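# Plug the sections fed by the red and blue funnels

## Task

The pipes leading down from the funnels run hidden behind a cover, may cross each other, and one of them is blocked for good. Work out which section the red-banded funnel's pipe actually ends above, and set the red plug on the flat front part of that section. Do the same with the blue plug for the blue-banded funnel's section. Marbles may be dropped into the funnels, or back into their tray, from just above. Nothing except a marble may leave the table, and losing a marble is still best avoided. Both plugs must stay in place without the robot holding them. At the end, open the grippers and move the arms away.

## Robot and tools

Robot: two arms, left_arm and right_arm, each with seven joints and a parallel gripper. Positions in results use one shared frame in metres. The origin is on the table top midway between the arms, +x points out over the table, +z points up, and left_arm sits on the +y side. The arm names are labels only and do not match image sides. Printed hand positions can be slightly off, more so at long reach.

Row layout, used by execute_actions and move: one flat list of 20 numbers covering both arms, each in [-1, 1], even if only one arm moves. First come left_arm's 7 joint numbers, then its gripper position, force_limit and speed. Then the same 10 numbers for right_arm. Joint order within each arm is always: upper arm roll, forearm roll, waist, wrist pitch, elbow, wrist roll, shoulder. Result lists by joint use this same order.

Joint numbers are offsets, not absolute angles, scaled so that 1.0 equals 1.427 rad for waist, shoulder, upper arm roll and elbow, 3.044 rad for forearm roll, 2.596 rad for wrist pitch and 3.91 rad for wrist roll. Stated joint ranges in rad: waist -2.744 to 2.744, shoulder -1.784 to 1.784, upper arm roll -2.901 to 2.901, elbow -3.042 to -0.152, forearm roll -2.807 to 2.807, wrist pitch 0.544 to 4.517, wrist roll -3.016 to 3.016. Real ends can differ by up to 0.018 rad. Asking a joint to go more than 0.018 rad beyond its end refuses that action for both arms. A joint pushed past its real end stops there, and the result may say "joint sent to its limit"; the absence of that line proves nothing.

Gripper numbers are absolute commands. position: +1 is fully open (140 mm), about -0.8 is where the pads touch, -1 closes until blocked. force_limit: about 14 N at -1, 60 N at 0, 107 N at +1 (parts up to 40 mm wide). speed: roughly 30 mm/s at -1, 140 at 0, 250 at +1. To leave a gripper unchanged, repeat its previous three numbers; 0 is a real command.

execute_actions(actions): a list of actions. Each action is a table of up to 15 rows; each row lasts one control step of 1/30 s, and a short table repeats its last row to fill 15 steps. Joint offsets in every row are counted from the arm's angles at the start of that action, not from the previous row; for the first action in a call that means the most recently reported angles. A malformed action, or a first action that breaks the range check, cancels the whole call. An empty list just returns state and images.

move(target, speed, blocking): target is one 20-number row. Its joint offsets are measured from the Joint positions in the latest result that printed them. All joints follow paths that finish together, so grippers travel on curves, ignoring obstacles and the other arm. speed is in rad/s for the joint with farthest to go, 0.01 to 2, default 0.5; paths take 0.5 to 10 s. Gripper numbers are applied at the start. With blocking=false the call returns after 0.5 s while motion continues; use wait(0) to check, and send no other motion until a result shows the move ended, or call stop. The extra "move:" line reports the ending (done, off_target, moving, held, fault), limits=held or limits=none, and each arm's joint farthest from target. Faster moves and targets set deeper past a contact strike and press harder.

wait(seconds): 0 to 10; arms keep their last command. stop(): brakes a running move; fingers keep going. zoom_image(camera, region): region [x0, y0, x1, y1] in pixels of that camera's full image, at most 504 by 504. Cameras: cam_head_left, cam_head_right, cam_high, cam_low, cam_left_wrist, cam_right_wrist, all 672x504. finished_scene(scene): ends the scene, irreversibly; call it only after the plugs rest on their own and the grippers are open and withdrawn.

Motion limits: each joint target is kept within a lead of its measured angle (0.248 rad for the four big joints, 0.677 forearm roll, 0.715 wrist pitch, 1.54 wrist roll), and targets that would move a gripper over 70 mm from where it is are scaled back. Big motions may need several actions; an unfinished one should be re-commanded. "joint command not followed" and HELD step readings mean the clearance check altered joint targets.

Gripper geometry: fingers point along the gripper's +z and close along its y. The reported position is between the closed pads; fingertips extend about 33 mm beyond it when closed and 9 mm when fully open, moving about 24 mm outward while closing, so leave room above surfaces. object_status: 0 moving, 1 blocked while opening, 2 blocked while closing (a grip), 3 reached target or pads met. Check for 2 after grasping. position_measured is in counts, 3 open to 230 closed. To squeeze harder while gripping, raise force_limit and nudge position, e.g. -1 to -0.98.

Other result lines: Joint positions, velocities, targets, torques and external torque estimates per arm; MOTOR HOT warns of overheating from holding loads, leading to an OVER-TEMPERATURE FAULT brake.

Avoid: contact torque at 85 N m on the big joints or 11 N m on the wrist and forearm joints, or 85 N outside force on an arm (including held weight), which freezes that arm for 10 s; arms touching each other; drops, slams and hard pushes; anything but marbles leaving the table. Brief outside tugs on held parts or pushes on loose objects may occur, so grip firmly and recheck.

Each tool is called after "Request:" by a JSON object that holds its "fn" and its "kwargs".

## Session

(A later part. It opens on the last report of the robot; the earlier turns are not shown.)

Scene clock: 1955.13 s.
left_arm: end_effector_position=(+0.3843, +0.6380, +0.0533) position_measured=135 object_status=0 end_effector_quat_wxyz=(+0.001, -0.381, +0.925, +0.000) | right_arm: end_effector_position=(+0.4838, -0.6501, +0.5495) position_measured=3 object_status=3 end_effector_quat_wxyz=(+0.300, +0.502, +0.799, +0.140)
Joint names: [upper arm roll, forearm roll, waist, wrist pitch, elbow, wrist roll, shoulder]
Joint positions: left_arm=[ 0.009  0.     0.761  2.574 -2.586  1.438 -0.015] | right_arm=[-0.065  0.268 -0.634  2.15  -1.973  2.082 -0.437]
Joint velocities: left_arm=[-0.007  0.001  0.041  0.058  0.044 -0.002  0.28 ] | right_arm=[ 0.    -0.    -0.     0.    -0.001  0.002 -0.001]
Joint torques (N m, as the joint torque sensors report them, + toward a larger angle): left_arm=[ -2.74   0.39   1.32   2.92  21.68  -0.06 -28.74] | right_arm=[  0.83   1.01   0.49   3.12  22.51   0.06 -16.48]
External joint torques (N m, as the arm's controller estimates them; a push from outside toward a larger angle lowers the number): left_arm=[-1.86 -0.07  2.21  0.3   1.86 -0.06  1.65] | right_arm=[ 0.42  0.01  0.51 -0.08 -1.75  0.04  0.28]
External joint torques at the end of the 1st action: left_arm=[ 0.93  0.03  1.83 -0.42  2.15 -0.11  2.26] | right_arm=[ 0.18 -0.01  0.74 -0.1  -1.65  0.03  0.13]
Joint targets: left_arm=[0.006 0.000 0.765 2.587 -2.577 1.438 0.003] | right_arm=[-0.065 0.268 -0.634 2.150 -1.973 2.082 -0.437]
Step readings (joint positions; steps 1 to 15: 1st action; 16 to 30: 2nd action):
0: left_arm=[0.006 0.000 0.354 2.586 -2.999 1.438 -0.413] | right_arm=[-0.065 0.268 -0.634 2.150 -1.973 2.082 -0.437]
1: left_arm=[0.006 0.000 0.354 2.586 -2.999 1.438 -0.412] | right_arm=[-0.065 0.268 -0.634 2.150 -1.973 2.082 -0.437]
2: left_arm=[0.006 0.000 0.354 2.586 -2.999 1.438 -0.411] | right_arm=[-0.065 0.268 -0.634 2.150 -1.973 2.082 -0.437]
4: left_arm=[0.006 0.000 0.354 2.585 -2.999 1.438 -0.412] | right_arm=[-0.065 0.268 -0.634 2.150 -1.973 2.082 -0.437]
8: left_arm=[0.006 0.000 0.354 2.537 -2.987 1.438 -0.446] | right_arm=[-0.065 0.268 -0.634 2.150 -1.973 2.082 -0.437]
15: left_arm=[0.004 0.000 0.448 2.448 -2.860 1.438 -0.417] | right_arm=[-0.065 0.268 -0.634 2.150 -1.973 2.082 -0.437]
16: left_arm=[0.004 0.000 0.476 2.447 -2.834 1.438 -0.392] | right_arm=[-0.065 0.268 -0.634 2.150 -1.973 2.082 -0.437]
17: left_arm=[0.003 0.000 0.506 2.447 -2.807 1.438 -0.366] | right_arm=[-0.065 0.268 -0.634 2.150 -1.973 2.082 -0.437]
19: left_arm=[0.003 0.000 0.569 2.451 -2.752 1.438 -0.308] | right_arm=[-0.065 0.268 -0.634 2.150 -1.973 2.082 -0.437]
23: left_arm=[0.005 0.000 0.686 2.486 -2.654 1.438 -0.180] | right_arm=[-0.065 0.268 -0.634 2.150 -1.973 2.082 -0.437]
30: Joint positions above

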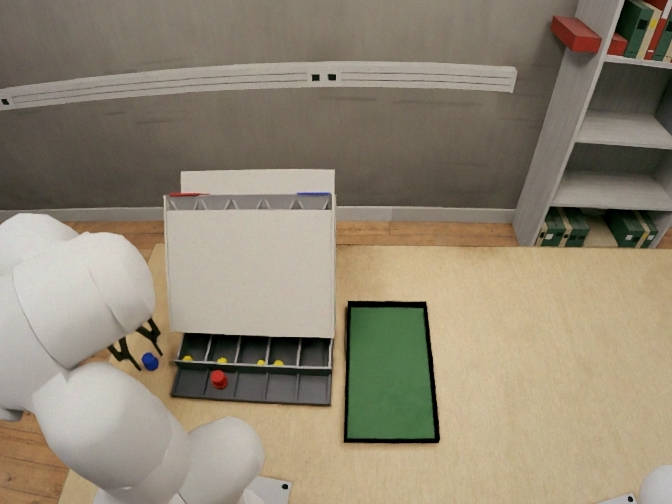

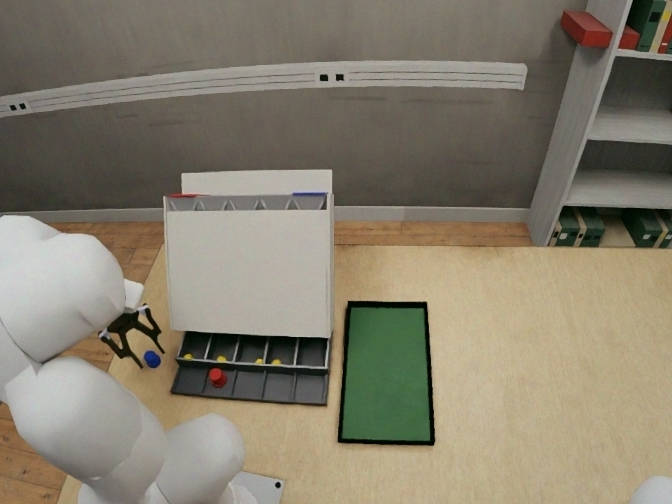

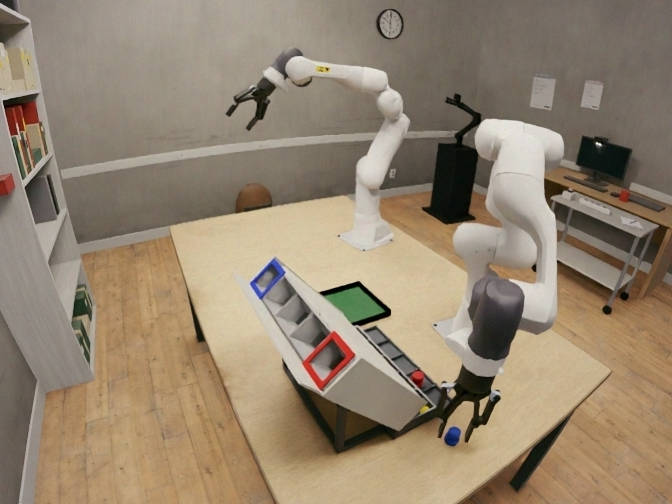

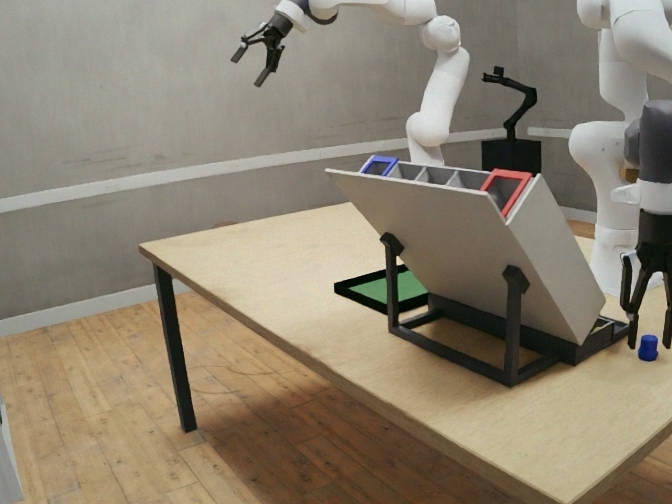

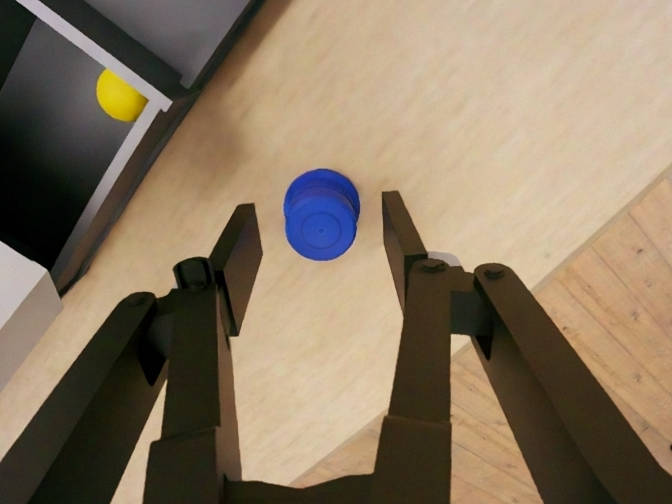

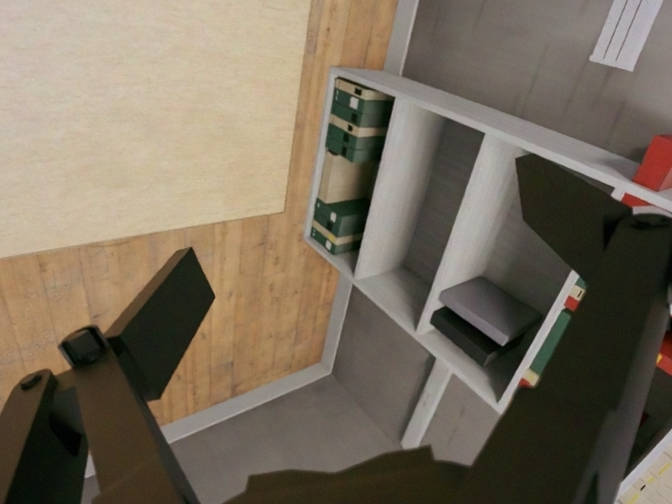

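Request:
{"fn": "execute_actions", "kwargs": {"actions": []}}

Scene clock: 1956.37 s.
left_arm: end_effector_position=(+0.3860, +0.6392, +0.0492) position_measured=190 object_status=2 end_effector_quat_wxyz=(+0.002, -0.381, +0.925, +0.000) | right_arm: end_effector_position=(+0.4838, -0.6501, +0.5495) position_measured=3 object_status=3 end_effector_quat_wxyz=(+0.300, +0.502, +0.799, +0.140)
Joint names: [upper arm roll, forearm roll, waist, wrist pitch, elbow, wrist roll, shoulder]
Joint positions: left_arm=[ 0.007  0.     0.763  2.584 -2.58   1.438  0.001] | right_arm=[-0.065  0.268 -0.634  2.15  -1.973  2.082 -0.437]
Joint velocities: left_arm=[-0.     0.001  0.    -0.001 -0.     0.002 -0.   ] | right_arm=[ 0.001 -0.001 -0.001  0.001 -0.    -0.001 -0.002]
Joint torques (N m, as the joint torque sensors report them, + toward a larger angle): left_arm=[ -1.07   0.44   1.85   2.81  20.01  -0.03 -25.95] | right_arm=[  0.55   1.01   0.87   3.13  22.44   0.04 -16.34]
External joint torques (N m, as the arm's controller estimates them; a push from outside toward a larger angle lowers the number): left_arm=[-1.09  0.01  1.83  0.39  1.41 -0.03  0.46] | right_arm=[ 0.16  0.01  0.91 -0.09 -1.96  0.02  0.6 ]
Joint targets: left_arm=[0.006 0.000 0.765 2.587 -2.577 1.438 0.003] | right_arm=[-0.065 0.268 -0.634 2.150 -1.973 2.082 -0.437]

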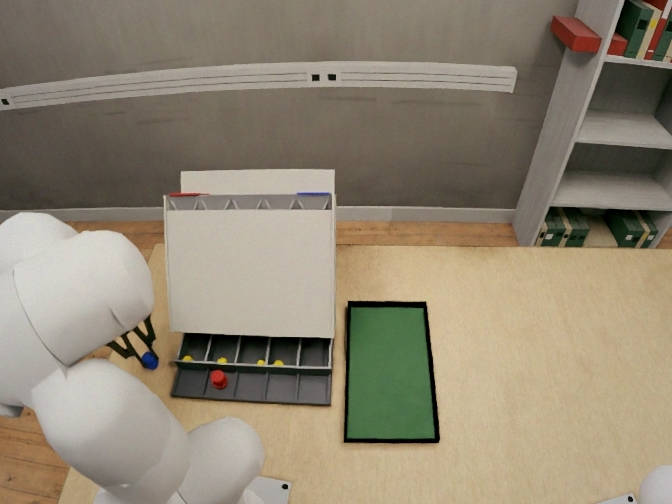

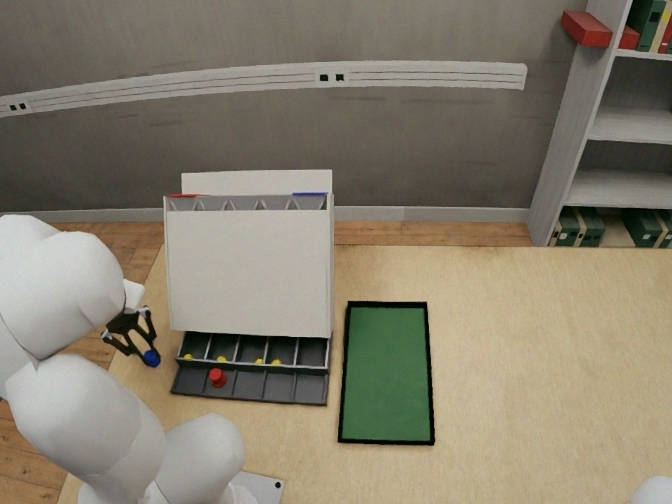

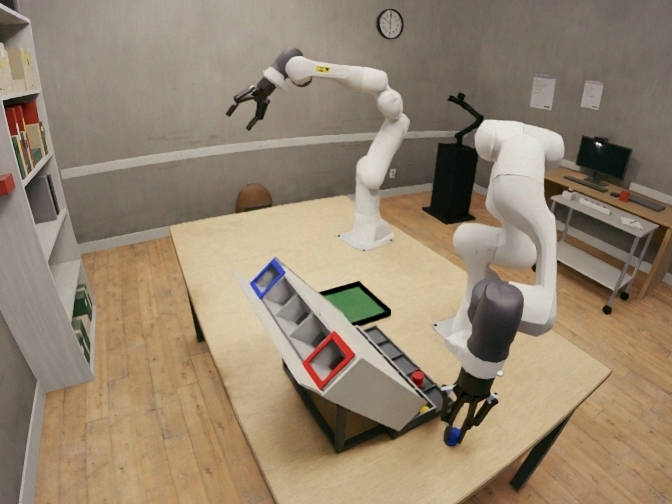

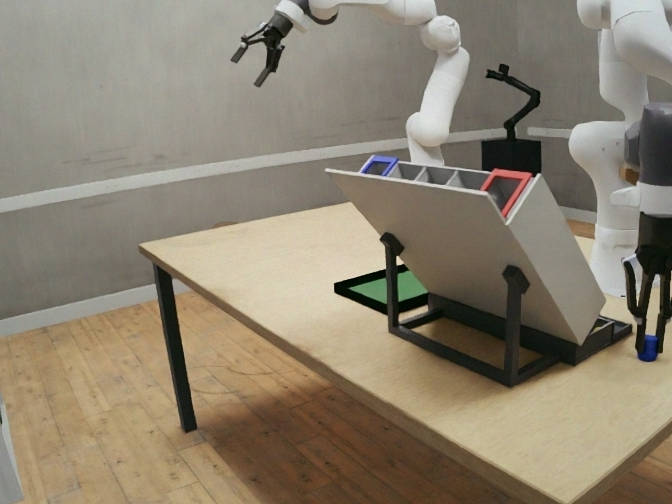

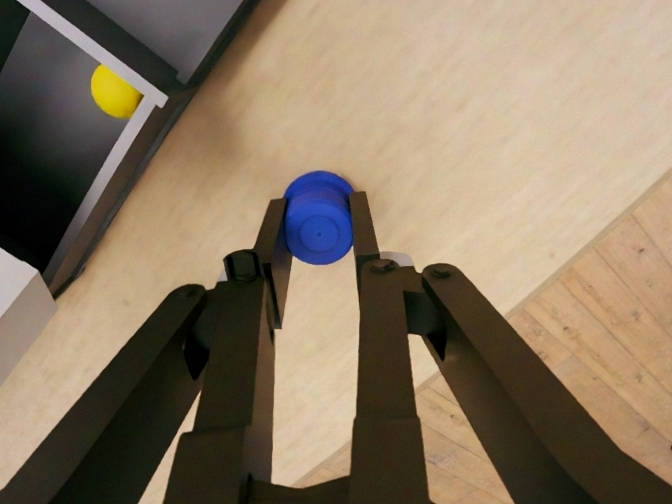

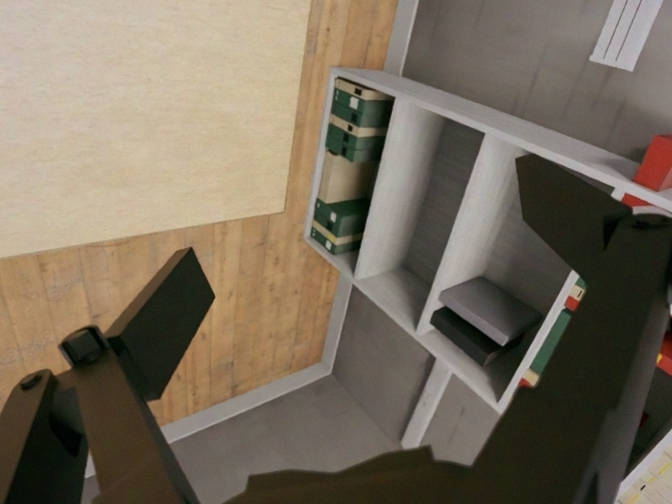

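Request:
{"fn": "zoom_image", "kwargs": {"camera": "cam_head_left", "region": [130, 320, 370, 420]}}

Region (130, 320, 370, 420) of cam_head_left's 672x504 image, scaled by 2.100, with more detail than that image has; it fills the top 210 rows of this view, and the rest is white.

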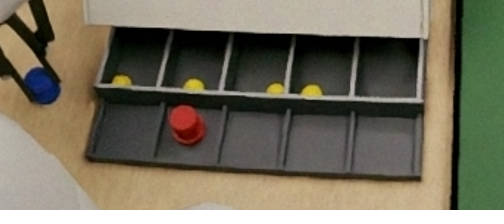

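Request:
{"fn": "execute_actions", "kwargs": {"actions": [[[0,0,-0.00133,-0.00955,-0.00653,0,-0.02367,-1,-0.2,-0.2,0,0,0,0,0,0,0,1,-0.5,0],[0,0,-0.00532,-0.02207,-0.01165,0,-0.04094,-1,-0.2,-0.2,0,0,0,0,0,0,0,1,-0.5,0],[0,0,-0.01193,-0.03432,-0.01827,0,-0.06173,-1,-0.2,-0.2,0,0,0,0,0,0,0,1,-0.5,0],[0,0,-0.02113,-0.04592,-0.02639,0,-0.08512,-1,-0.2,-0.2,0,0,0,0,0,0,0,1,-0.5,0],[0,0,-0.03284,-0.05867,-0.036,0,-0.11008,-1,-0.2,-0.2,0,0,0,0,0,0,0,1,-0.5,0],[0,0,-0.047,-0.06818,-0.04705,0,-0.13556,-1,-0.2,-0.2,0,0,0,0,0,0,0,1,-0.5,0],[0,0,-0.0635,-0.07589,-0.05948,0,-0.16052,-1,-0.2,-0.2,0,0,0,0,0,0,0,1,-0.5,0],[0,0,-0.08223,-0.08139,-0.07315,0,-0.18404,-1,-0.2,-0.2,0,0,0,0,0,0,0,1,-0.5,0],[0,0,-0.10306,-0.08213,-0.08789,0,-0.20533,-1,-0.2,-0.2,0,0,0,0,0,0,0,1,-0.5,0],[0,0,-0.12585,-0.0817,-0.1035,0,-0.22374,-1,-0.2,-0.2,0,0,0,0,0,0,0,1,-0.5,0],[0,0,-0.15045,-0.07793,-0.11933,0,-0.24043,-1,-0.2,-0.2,0,0,0,0,0,0,0,1,-0.5,0],[0,0,-0.17668,-0.07592,-0.1347,0,-0.25665,-1,-0.2,-0.2,0,0,0,0,0,0,0,1,-0.5,0],[0,0,-0.20437,-0.07404,-0.14936,0,-0.2721,-1,-0.2,-0.2,0,0,0,0,0,0,0,1,-0.5,0],[0,0,-0.23333,-0.07246,-0.16301,0,-0.2865,-1,-0.2,-0.2,0,0,0,0,0,0,0,1,-0.5,0],[0,0,-0.26335,-0.07253,-0.1754,0,-0.29957,-1,-0.2,-0.2,0,0,0,0,0,0,0,1,-0.5,0]],[[0,0,-0.09243,-0.00231,-0.04264,0,-0.04477,-1,-0.2,-0.2,0,0,0,0,0,0,0,1,-0.5,0],[0,0,-0.12397,-0.00231,-0.05185,0,-0.05449,-1,-0.2,-0.2,0,0,0,0,0,0,0,1,-0.5,0],[0,0,-0.15596,-0.00231,-0.0592,0,-0.06224,-1,-0.2,-0.2,0,0,0,0,0,0,0,1,-0.5,0],[0,0,-0.18816,-0.00231,-0.06455,0,-0.06788,-1,-0.2,-0.2,0,0,0,0,0,0,0,1,-0.5,0],[0,0,-0.22036,-0.00231,-0.06779,0,-0.07131,-1,-0.2,-0.2,0,0,0,0,0,0,0,1,-0.5,0],[0,0,-0.25235,-0.00231,-0.06889,0,-0.07246,-1,-0.2,-0.2,0,0,0,0,0,0,0,1,-0.5,0],[0,0,-0.28389,-0.00231,-0.06889,0,-0.07246,-1,-0.2,-0.2,0,0,0,0,0,0,0,1,-0.5,0],[0,0,-0.31479,-0.00231,-0.06889,0,-0.07246,-1,-0.2,-0.2,0,0,0,0,0,0,0,1,-0.5,0],[0,0,-0.34481,-0.00231,-0.06889,0,-0.07246,-1,-0.2,-0.2,0,0,0,0,0,0,0,1,-0.5,0],[0,0,-0.37377,-0.00231,-0.06889,0,-0.07246,-1,-0.2,-0.2,0,0,0,0,0,0,0,1,-0.5,0],[0,0,-0.40146,-0.00231,-0.06889,0,-0.07246,-1,-0.2,-0.2,0,0,0,0,0,0,0,1,-0.5,0],[0,0,-0.42769,-0.00231,-0.06889,0,-0.07246,-1,-0.2,-0.2,0,0,0,0,0,0,0,1,-0.5,0],[0,0,-0.45229,-0.00231,-0.06889,0,-0.07246,-1,-0.2,-0.2,0,0,0,0,0,0,0,1,-0.5,0],[0,0,-0.47508,-0.00231,-0.06889,0,-0.07246,-1,-0.2,-0.2,0,0,0,0,0,0,0,1,-0.5,0],[0,0,-0.49591,-0.00231,-0.06889,0,-0.07246,-1,-0.2,-0.2,0,0,0,0,0,0,0,1,-0.5,0]],[[0,0,-0.07175,0.00077,-0.00182,0,0.00157,-1,-0.2,-0.2,0,0,0,0,0,0,0,1,-0.5,0],[0,0,-0.08825,0.00628,-0.00306,0,0.00618,-1,-0.2,-0.2,0,0,0,0,0,0,0,1,-0.5,0],[0,0,-0.10241,0.01383,-0.00505,0,0.01357,-1,-0.2,-0.2,0,0,0,0,0,0,0,1,-0.5,0],[0,0,-0.11412,0.02361,-0.00767,0,0.02331,-1,-0.2,-0.2,0,0,0,0,0,0,0,1,-0.5,0],[0,0,-0.12332,0.03586,-0.01076,0,0.03483,-1,-0.2,-0.2,0,0,0,0,0,0,0,1,-0.5,0],[0,0,-0.12993,0.04746,-0.01416,0,0.04746,-1,-0.2,-0.2,0,0,0,0,0,0,0,1,-0.5,0],[0,0,-0.13392,0.06021,-0.01765,0,0.06046,-1,-0.2,-0.2,0,0,0,0,0,0,0,1,-0.5,0],[0,0,-0.13525,0.07084,-0.02105,0,0.07309,-1,-0.2,-0.2,0,0,0,0,0,0,0,1,-0.5,0],[0,0,-0.13525,0.07982,-0.02414,0,0.08461,-1,-0.2,-0.2,0,0,0,0,0,0,0,1,-0.5,0],[0,0,-0.13525,0.08683,-0.02676,0,0.09435,-1,-0.2,-0.2,0,0,0,0,0,0,0,1,-0.5,0],[0,0,-0.13525,0.09141,-0.02875,0,0.10174,-1,-0.2,-0.2,0,0,0,0,0,0,0,1,-0.5,0],[0,0,-0.13525,0.09326,-0.02999,0,0.10635,-1,-0.2,-0.2,0,0,0,0,0,0,0,1,-0.5,0],[0,0,-0.13525,0.09303,-0.03041,0,0.10792,-1,-0.2,-0.2,0,0,0,0,0,0,0,1,-0.5,0],[0,0,-0.13525,0.09052,-0.03041,0,0.10792,-1,-0.2,-0.2,0,0,0,0,0,0,0,1,-0.5,0],[0,0,-0.13525,0.07485,-0.03041,0,0.10792,-1,-0.2,-0.2,0,0,0,0,0,0,0,1,-0.5,0]]]}}

Scene clock: 2077.87 s.
left_arm: end_effector_position=(+0.3335, +0.2178, +0.0583) position_measured=190 object_status=2 end_effector_quat_wxyz=(+0.004, +0.165, +0.986, -0.002) | right_arm: end_effector_position=(+0.4838, -0.6501, +0.5495) position_measured=3 object_status=3 end_effector_quat_wxyz=(+0.300, +0.502, +0.799, +0.140)
Joint names: [upper arm roll, forearm roll, waist, wrist pitch, elbow, wrist roll, shoulder]
Joint positions: left_arm=[ 0.005  0.    -0.348  2.595 -2.919  1.438 -0.333] | right_arm=[-0.065  0.268 -0.634  2.15  -1.973  2.082 -0.437]
Joint velocities: left_arm=[ 0.003 -0.001 -0.008  0.018 -0.021 -0.002  0.087] | right_arm=[ 0.     0.001  0.    -0.    -0.002  0.001 -0.   ]
Joint torques (N m, as the joint torque sensors report them, + toward a larger angle): left_arm=[  0.61   0.41  -0.76   3.19  18.67  -0.03 -15.75] | right_arm=[  0.69   1.01   0.9    3.12  22.37   0.06 -16.19]
External joint torques (N m, as the arm's controller estimates them; a push from outside toward a larger angle lowers the number): left_arm=[ 0.85  0.   -0.86  0.52 -0.97 -0.03  0.77] | right_arm=[ 0.23  0.01  0.87 -0.06 -1.79  0.04  0.43]
External joint torques at the end of the 1st action: left_arm=[-1.33 -0.05 -1.12 -0.26 -0.96 -0.05 -1.89] | right_arm=[ 0.05  0.05  1.06 -0.08 -1.61  0.07  0.59]
External joint torques at the end of the 2nd action: left_arm=[-0.74  0.04 -1.59 -0.29 -1.03 -0.07 -1.56] | right_arm=[ 0.04  0.    0.39 -0.09 -1.94  0.07  0.38]
Joint targets: left_arm=[0.007 0.000 -0.351 2.601 -2.921 1.438 -0.327] | right_arm=[-0.065 0.268 -0.634 2.150 -1.973 2.082 -0.437]
Step readings (joint positions; steps 1 to 15: 1st action; 16 to 30: 2nd action; 31 to 45: 3rd action):
0: left_arm=[0.007 0.000 0.763 2.585 -2.580 1.438 0.001] | right_arm=[-0.065 0.268 -0.634 2.150 -1.973 2.082 -0.437]
1: left_arm=[0.007 0.000 0.763 2.581 -2.583 1.438 -0.003] | right_arm=[-0.065 0.268 -0.634 2.150 -1.973 2.082 -0.437]
2: left_arm=[0.007 0.000 0.762 2.572 -2.587 1.438 -0.015] | right_arm=[-0.065 0.268 -0.634 2.150 -1.973 2.082 -0.437]
4: left_arm=[0.009 0.000 0.753 2.543 -2.601 1.438 -0.056] | right_arm=[-0.065 0.268 -0.634 2.150 -1.973 2.082 -0.437]
8: left_arm=[0.010 0.000 0.696 2.465 -2.647 1.438 -0.185] | right_arm=[-0.065 0.268 -0.634 2.150 -1.973 2.082 -0.437]
15: left_arm=[0.008 0.000 0.475 2.411 -2.783 1.438 -0.380] | right_arm=[-0.065 0.268 -0.634 2.150 -1.973 2.082 -0.437]
16: left_arm=[0.008 0.000 0.434 2.409 -2.802 1.438 -0.400] | right_arm=[-0.065 0.268 -0.634 2.150 -1.973 2.082 -0.437]
17: left_arm=[0.008 0.000 0.392 2.409 -2.819 1.438 -0.418] | right_arm=[-0.065 0.268 -0.634 2.150 -1.973 2.082 -0.437]
19: left_arm=[0.008 0.000 0.304 2.408 -2.846 1.438 -0.448] | right_arm=[-0.065 0.268 -0.634 2.150 -1.973 2.082 -0.437]
23: left_arm=[0.008 0.000 0.124 2.407 -2.872 1.438 -0.476] | right_arm=[-0.065 0.268 -0.634 2.150 -1.973 2.082 -0.437]
30: left_arm=[0.007 0.000 -0.158 2.407 -2.878 1.438 -0.481] | right_arm=[-0.065 0.268 -0.634 2.150 -1.973 2.082 -0.437]
31: left_arm=[0.006 0.000 -0.191 2.407 -2.878 1.438 -0.481] | right_arm=[-0.065 0.268 -0.634 2.150 -1.973 2.082 -0.437]
32: left_arm=[0.006 0.000 -0.220 2.409 -2.878 1.438 -0.480] | right_arm=[-0.065 0.268 -0.634 2.150 -1.973 2.082 -0.437]
34: left_arm=[0.005 0.000 -0.271 2.424 -2.879 1.438 -0.470] | right_arm=[-0.065 0.268 -0.634 2.150 -1.973 2.082 -0.437]
38: left_arm=[0.005 0.000 -0.332 2.492 -2.893 1.438 -0.417] | right_arm=[-0.065 0.268 -0.634 2.150 -1.973 2.082 -0.437]
45: Joint positions above

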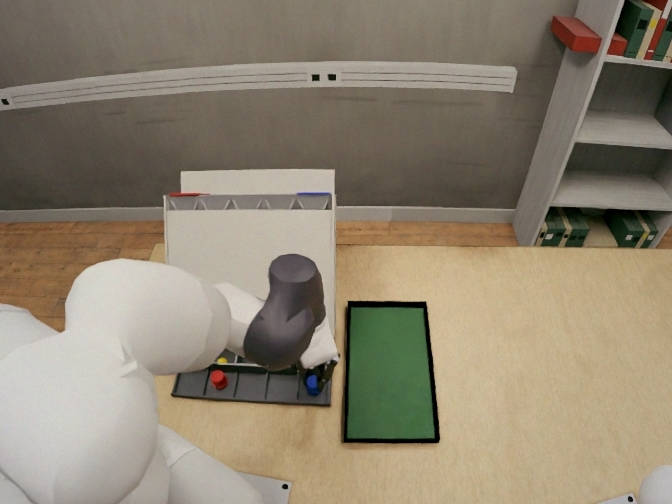

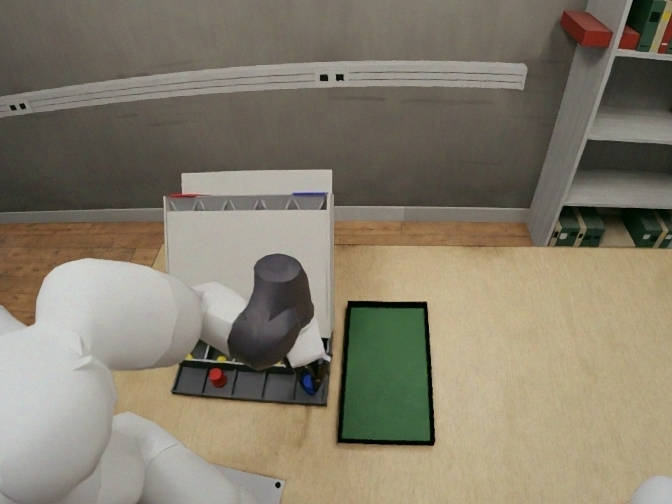

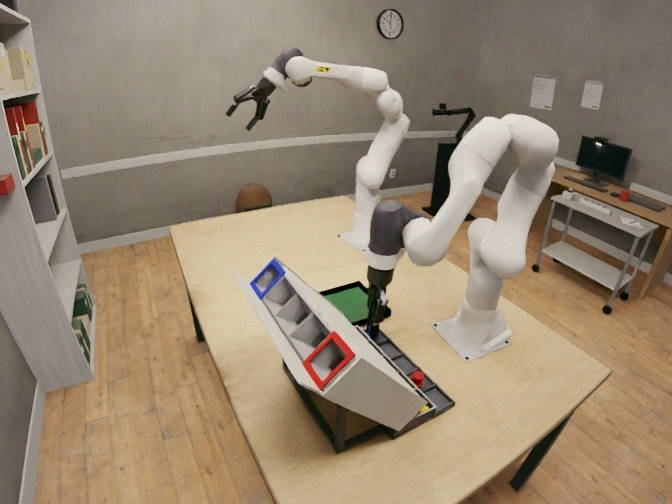

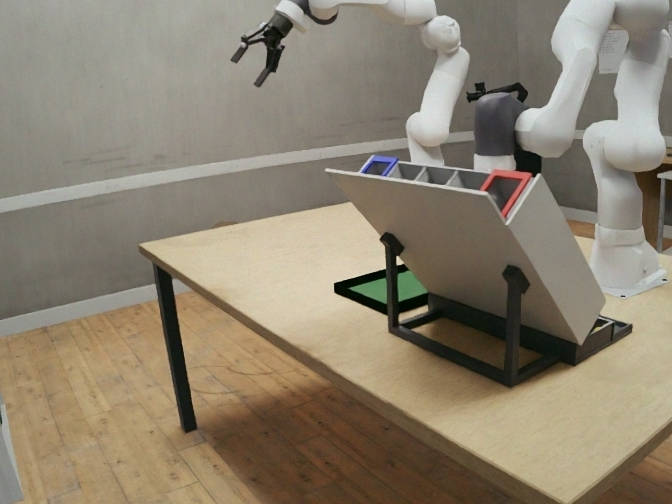

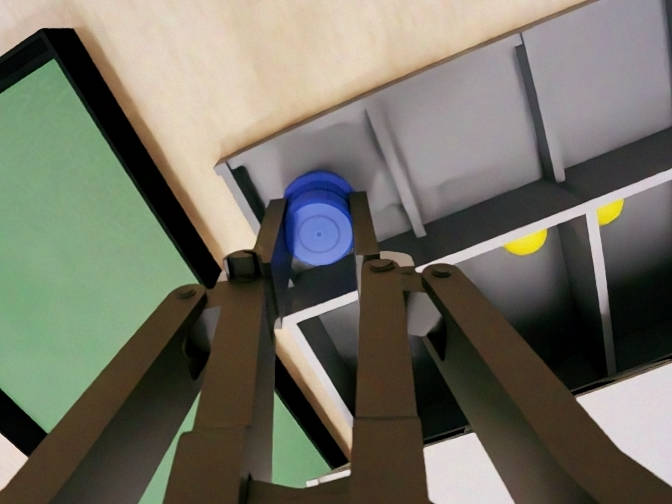

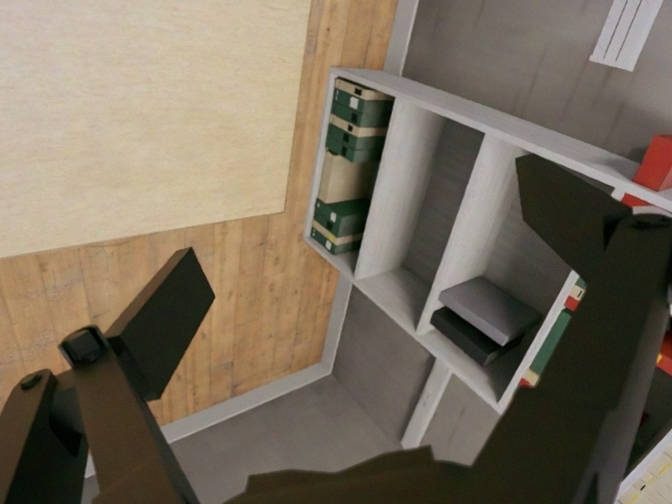

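Request:
{"fn": "execute_actions", "kwargs": {"actions": []}}

Scene clock: 2078.87 s.
left_arm: end_effector_position=(+0.3331, +0.2179, +0.0570) position_measured=190 object_status=2 end_effector_quat_wxyz=(+0.004, +0.165, +0.986, -0.002) | right_arm: end_effector_position=(+0.4838, -0.6501, +0.5495) position_measured=3 object_status=3 end_effector_quat_wxyz=(+0.300, +0.502, +0.799, +0.140)
Joint names: [upper arm roll, forearm roll, waist, wrist pitch, elbow, wrist roll, shoulder]
Joint positions: left_arm=[ 0.005  0.    -0.349  2.599 -2.919  1.438 -0.329] | right_arm=[-0.065  0.268 -0.634  2.15  -1.973  2.082 -0.437]
Joint velocities: left_arm=[ 0.     0.    -0.001  0.    -0.    -0.    -0.   ] | right_arm=[ 0.    -0.     0.001 -0.     0.001 -0.     0.   ]
Joint torques (N m, as the joint torque sensors report them, + toward a larger angle): left_arm=[ -0.17   0.33  -1.07   2.71  17.99  -0.04 -13.73] | right_arm=[  0.55   0.97   0.72   3.09  22.32   0.06 -15.75]
External joint torques (N m, as the arm's controller estimates them; a push from outside toward a larger angle lowers the number): left_arm=[ 0.21 -0.1  -1.02  0.27 -0.52 -0.04  0.99] | right_arm=[ 0.1  -0.03  0.7  -0.12 -2.    0.04  1.02]
Joint targets: left_arm=[0.007 0.000 -0.351 2.601 -2.921 1.438 -0.327] | right_arm=[-0.065 0.268 -0.634 2.150 -1.973 2.082 -0.437]

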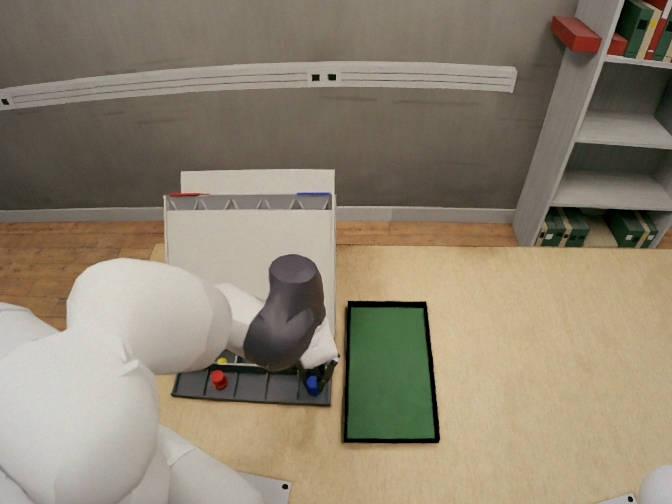

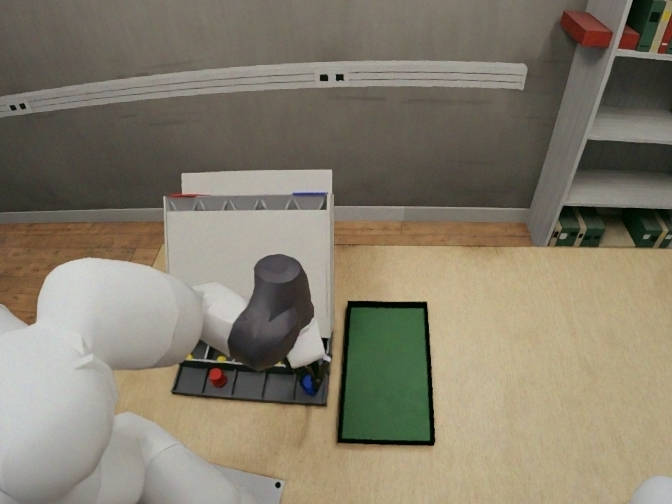

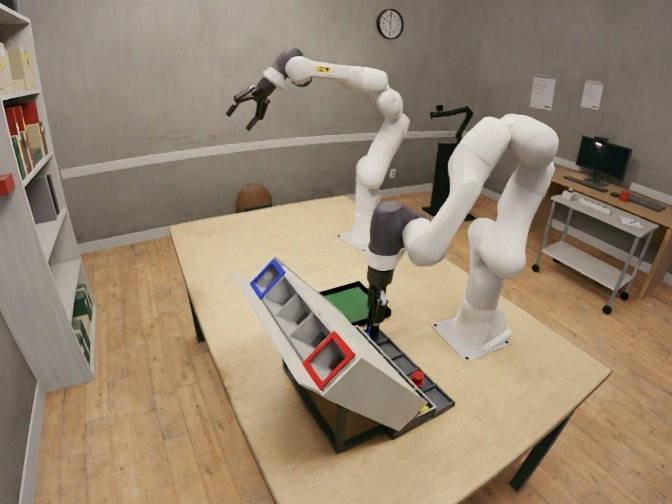

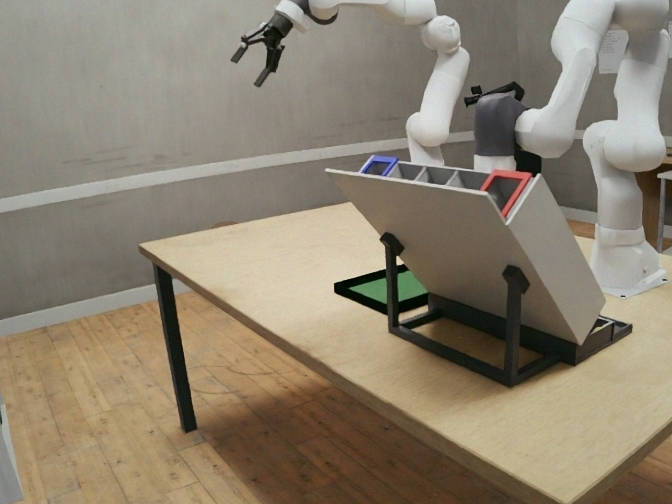

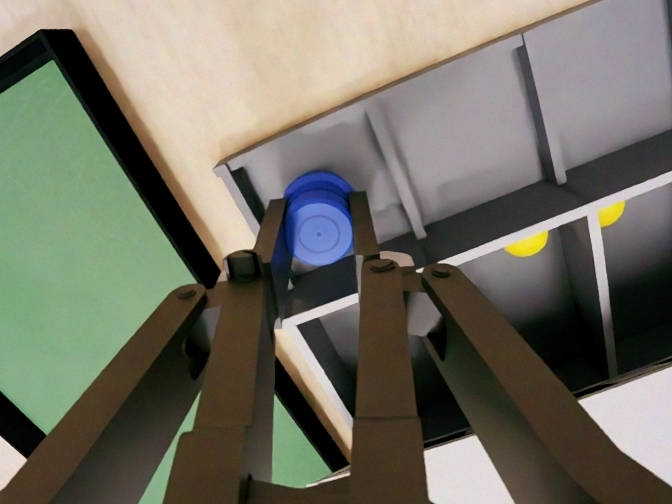

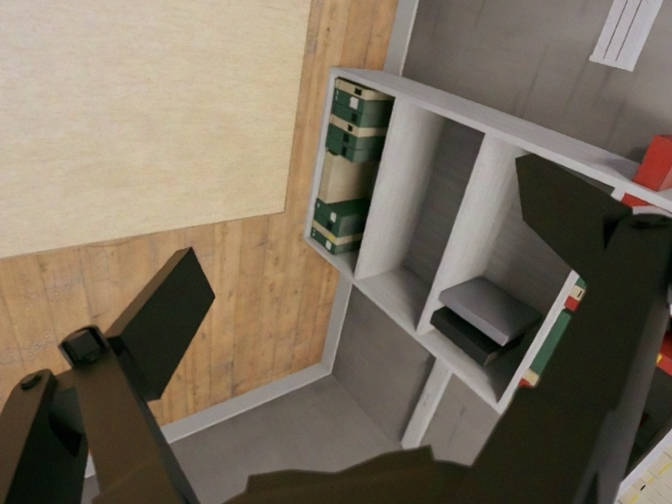

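Request:
{"fn": "execute_actions", "kwargs": {"actions": [[[0,0,0,0,-0.0014,0,0.00981,-1,-0.2,-0.2,0,0,0,0,0,0,0,1,-0.5,0],[0,0,0,0,-0.0014,0,0.00841,-1,-0.2,-0.2,0,0,0,0,0,0,0,1,-0.5,0],[0,0,0,0,-0.0014,0,0.00701,-1,-0.2,-0.2,0,0,0,0,0,0,0,1,-0.5,0],[0,0,0,0,-0.0014,0,0.00631,-0.22,-0.2,0.5,0,0,0,0,0,0,0,1,-0.5,0],[0,0,0,0,-0.0014,0,0.00631,-0.22,-0.2,0.5,0,0,0,0,0,0,0,1,-0.5,0],[0,0,0,0,0,0,0.00322,-0.22,-0.2,0.5,0,0,0,0,0,0,0,1,-0.5,0],[0,0,0,-0.00408,0.00075,0,-0.00181,-0.22,-0.2,0.5,0,0,0,0,0,0,0,1,-0.5,0],[0,0,0,-0.01144,0.00298,0,-0.01008,-0.22,-0.2,0.5,0,0,0,0,0,0,0,1,-0.5,0],[0,0,0,-0.02354,0.00664,0,-0.02144,-0.22,-0.2,0.5,0,0,0,0,0,0,0,1,-0.5,0],[0,0,0,-0.03921,0.01168,0,-0.03568,-0.22,-0.2,0.5,0,0,0,0,0,0,0,1,-0.5,0],[0,0,0,-0.0572,0.018,0,-0.05254,-0.22,-0.2,0.5,0,0,0,0,0,0,0,1,-0.5,0],[0,0,0,-0.07712,0.02547,0,-0.0717,-0.22,-0.2,0.5,0,0,0,0,0,0,0,1,-0.5,0],[0,0,0,-0.09854,0.03397,0,-0.09281,-0.22,-0.2,0.5,0,0,0,0,0,0,0,1,-0.5,0],[0,0,0,-0.12103,0.04332,0,-0.11547,-0.22,-0.2,0.5,0,0,0,0,0,0,0,1,-0.5,0],[0,0,0,-0.14388,0.05337,0,-0.13925,-0.22,-0.2,0.5,0,0,0,0,0,0,0,1,-0.5,0]],[[0,0,0,-0.09565,0.03167,0,-0.07332,-0.22,-0.2,0.5,0,0,0,0,0,0,0,1,-0.5,0],[0,0,0,-0.11803,0.04253,0,-0.09802,-0.22,-0.2,0.5,0,0,0,0,0,0,0,1,-0.5,0],[0,0,0,-0.13945,0.05348,0,-0.12249,-0.22,-0.2,0.5,0,0,0,0,0,0,0,1,-0.5,0],[0,0,0,-0.15978,0.06433,0,-0.14627,-0.22,-0.2,0.5,0,0,0,0,0,0,0,1,-0.5,0],[0,0,0,-0.17824,0.07487,0,-0.16893,-0.22,-0.2,0.5,0,0,0,0,0,0,0,1,-0.5,0],[0,0,0,-0.19511,0.08492,0,-0.19004,-0.22,-0.2,0.5,0,0,0,0,0,0,0,1,-0.5,0],[0,0,0,-0.20928,0.09427,0,-0.20919,-0.22,-0.2,0.5,0,0,0,0,0,0,0,1,-0.5,0],[0,0,0,-0.22119,0.10277,0,-0.22605,-0.22,-0.2,0.5,0,0,0,0,0,0,0,1,-0.5,0],[0,0,0,-0.22989,0.11025,0,-0.24029,-0.22,-0.2,0.5,0,0,0,0,0,0,0,1,-0.5,0],[0,0,0,-0.23586,0.11656,0,-0.25166,-0.22,-0.2,0.5,0,0,0,0,0,0,0,1,-0.5,0],[0,0,0,-0.23871,0.1216,0,-0.25993,-0.22,-0.2,0.5,0,0,0,0,0,0,0,1,-0.5,0],[0,0,0,-0.23879,0.12526,0,-0.26495,-0.22,-0.2,0.5,0,0,0,0,0,0,0,1,-0.5,0],[0,0,0,-0.23505,0.12749,0,-0.26664,-0.22,-0.2,0.5,0,0,0,0,0,0,0,1,-0.5,0],[0,0,0,-0.23008,0.12824,0,-0.26664,-0.22,-0.2,0.5,0,0,0,0,0,0,0,1,-0.5,0],[0,0,0,-0.2084,0.12824,0,-0.26664,-0.22,-0.2,0.5,0,0,0,0,0,0,0,1,-0.5,0]]]}}

Scene clock: 2144.97 s.
left_arm: end_effector_position=(+0.3044, +0.2320, +0.2572) position_measured=157 object_status=3 end_effector_quat_wxyz=(+0.006, +0.166, +0.986, -0.004) | right_arm: end_effector_position=(+0.4838, -0.6501, +0.5495) position_measured=3 object_status=3 end_effector_quat_wxyz=(+0.300, +0.502, +0.799, +0.140)
Joint names: [upper arm roll, forearm roll, waist, wrist pitch, elbow, wrist roll, shoulder]
Joint positions: left_arm=[ 0.006  0.    -0.349  1.88  -2.697  1.438 -0.832] | right_arm=[-0.065  0.268 -0.634  2.15  -1.973  2.082 -0.437]
Joint velocities: left_arm=[ 0.001 -0.001  0.    -0.008  0.071  0.    -0.104] | right_arm=[ 0.    -0.001 -0.     0.001  0.    -0.001 -0.001]
Joint torques (N m, as the joint torque sensors report them, + toward a larger angle): left_arm=[-1.83  0.7   0.48  2.06 23.43 -0.06 -2.71] | right_arm=[  0.29   1.02   0.86   3.12  22.4    0.04 -16.2 ]
External joint torques (N m, as the arm's controller estimates them; a push from outside toward a larger angle lowers the number): left_arm=[-0.98 -0.08  0.55 -0.16  1.05 -0.06 -1.65] | right_arm=[-0.08  0.02  0.9  -0.09 -1.87  0.02  0.56]
External joint torques at the end of the 1st action: left_arm=[-0.17 -0.1   0.37 -0.66  1.65 -0.02 -1.42] | right_arm=[ 0.03  0.03  0.54  0.   -1.62  0.01  0.71]
Joint targets: left_arm=[0.006 0.000 -0.349 1.875 -2.692 1.438 -0.837] | right_arm=[-0.065 0.268 -0.634 2.150 -1.973 2.082 -0.437]
Step readings (joint positions; steps 1 to 15: 1st action; 16 to 30: 2nd action):
0: left_arm=[0.006 0.000 -0.349 2.599 -2.919 1.438 -0.329] | right_arm=[-0.065 0.268 -0.634 2.150 -1.973 2.082 -0.437]
1: left_arm=[0.006 0.000 -0.349 2.599 -2.919 1.438 -0.327] | right_arm=[-0.065 0.268 -0.634 2.150 -1.973 2.082 -0.437]
2: left_arm=[0.006 0.000 -0.349 2.599 -2.919 1.438 -0.324] | right_arm=[-0.065 0.268 -0.634 2.150 -1.973 2.082 -0.437]
4: left_arm=[0.006 0.000 -0.349 2.599 -2.920 1.438 -0.322] | right_arm=[-0.065 0.268 -0.634 2.150 -1.973 2.082 -0.437]
8: left_arm=[0.006 0.000 -0.349 2.593 -2.920 1.438 -0.327] | right_arm=[-0.065 0.268 -0.634 2.150 -1.973 2.082 -0.437]
15: left_arm=[0.006 0.000 -0.349 2.416 -2.875 1.438 -0.457] | right_arm=[-0.065 0.268 -0.634 2.150 -1.973 2.082 -0.437]
16: left_arm=[0.006 0.000 -0.349 2.373 -2.862 1.438 -0.488] | right_arm=[-0.065 0.268 -0.634 2.150 -1.973 2.082 -0.437]
17: left_arm=[0.006 0.000 -0.349 2.327 -2.848 1.438 -0.520] | right_arm=[-0.065 0.268 -0.634 2.150 -1.973 2.082 -0.437]
19: left_arm=[0.006 0.000 -0.349 2.231 -2.818 1.438 -0.588] | right_arm=[-0.065 0.268 -0.634 2.150 -1.973 2.082 -0.437]
23: left_arm=[0.006 0.000 -0.349 2.046 -2.758 1.438 -0.717] | right_arm=[-0.065 0.268 -0.634 2.150 -1.973 2.082 -0.437]
30: Joint positions above

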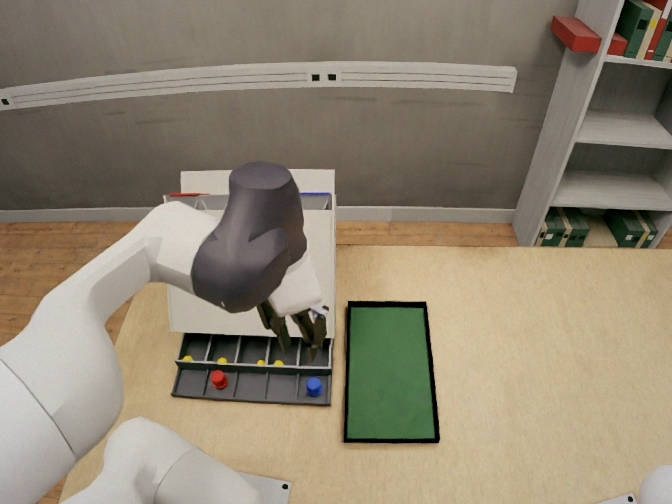

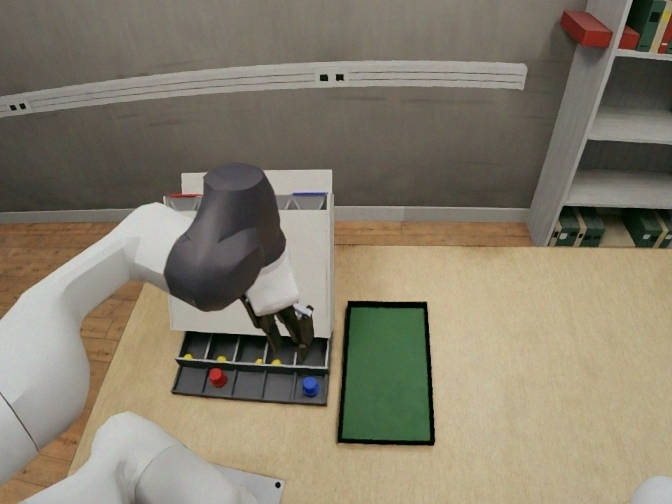

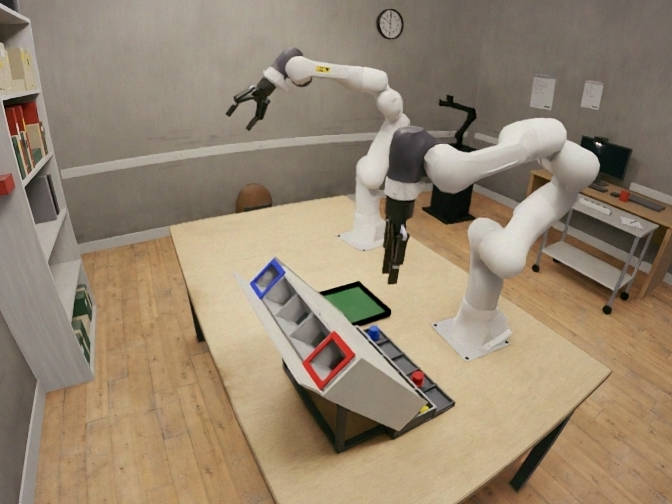

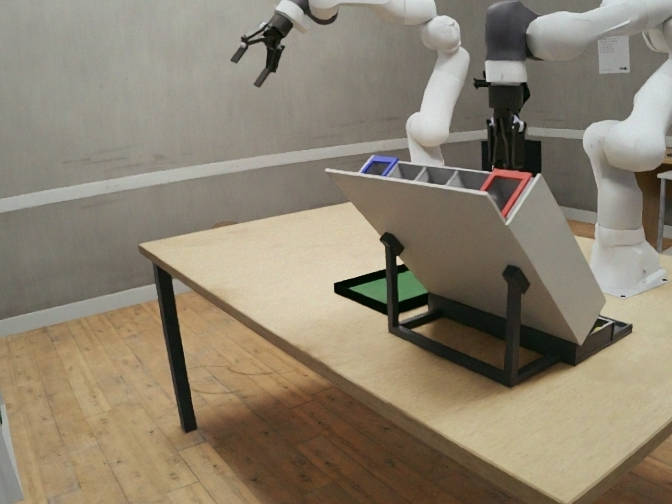

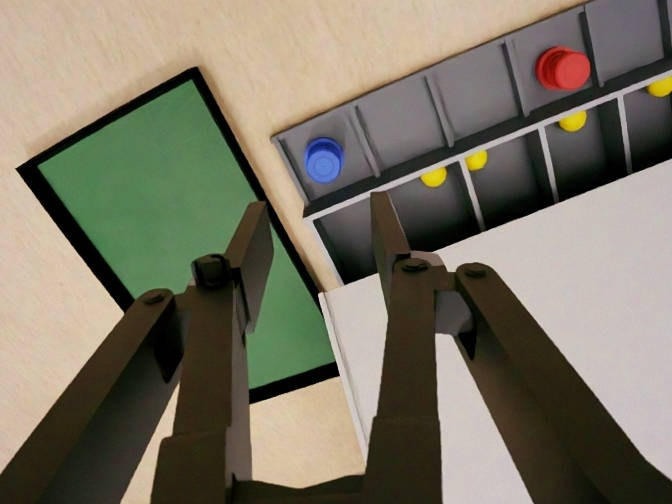

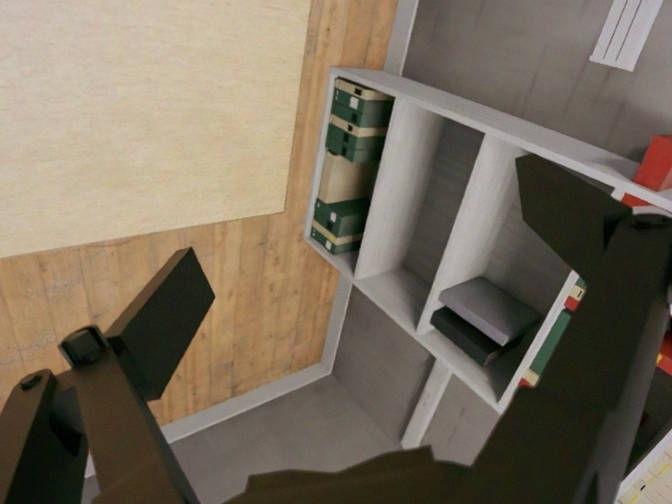

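The red plug is on S4 and the blue plug is on S1. Both are upright, and the arm is clear.

Request:
{"fn": "finished_scene", "kwargs": {"scene": 2}}

The scene is finished: the task was done.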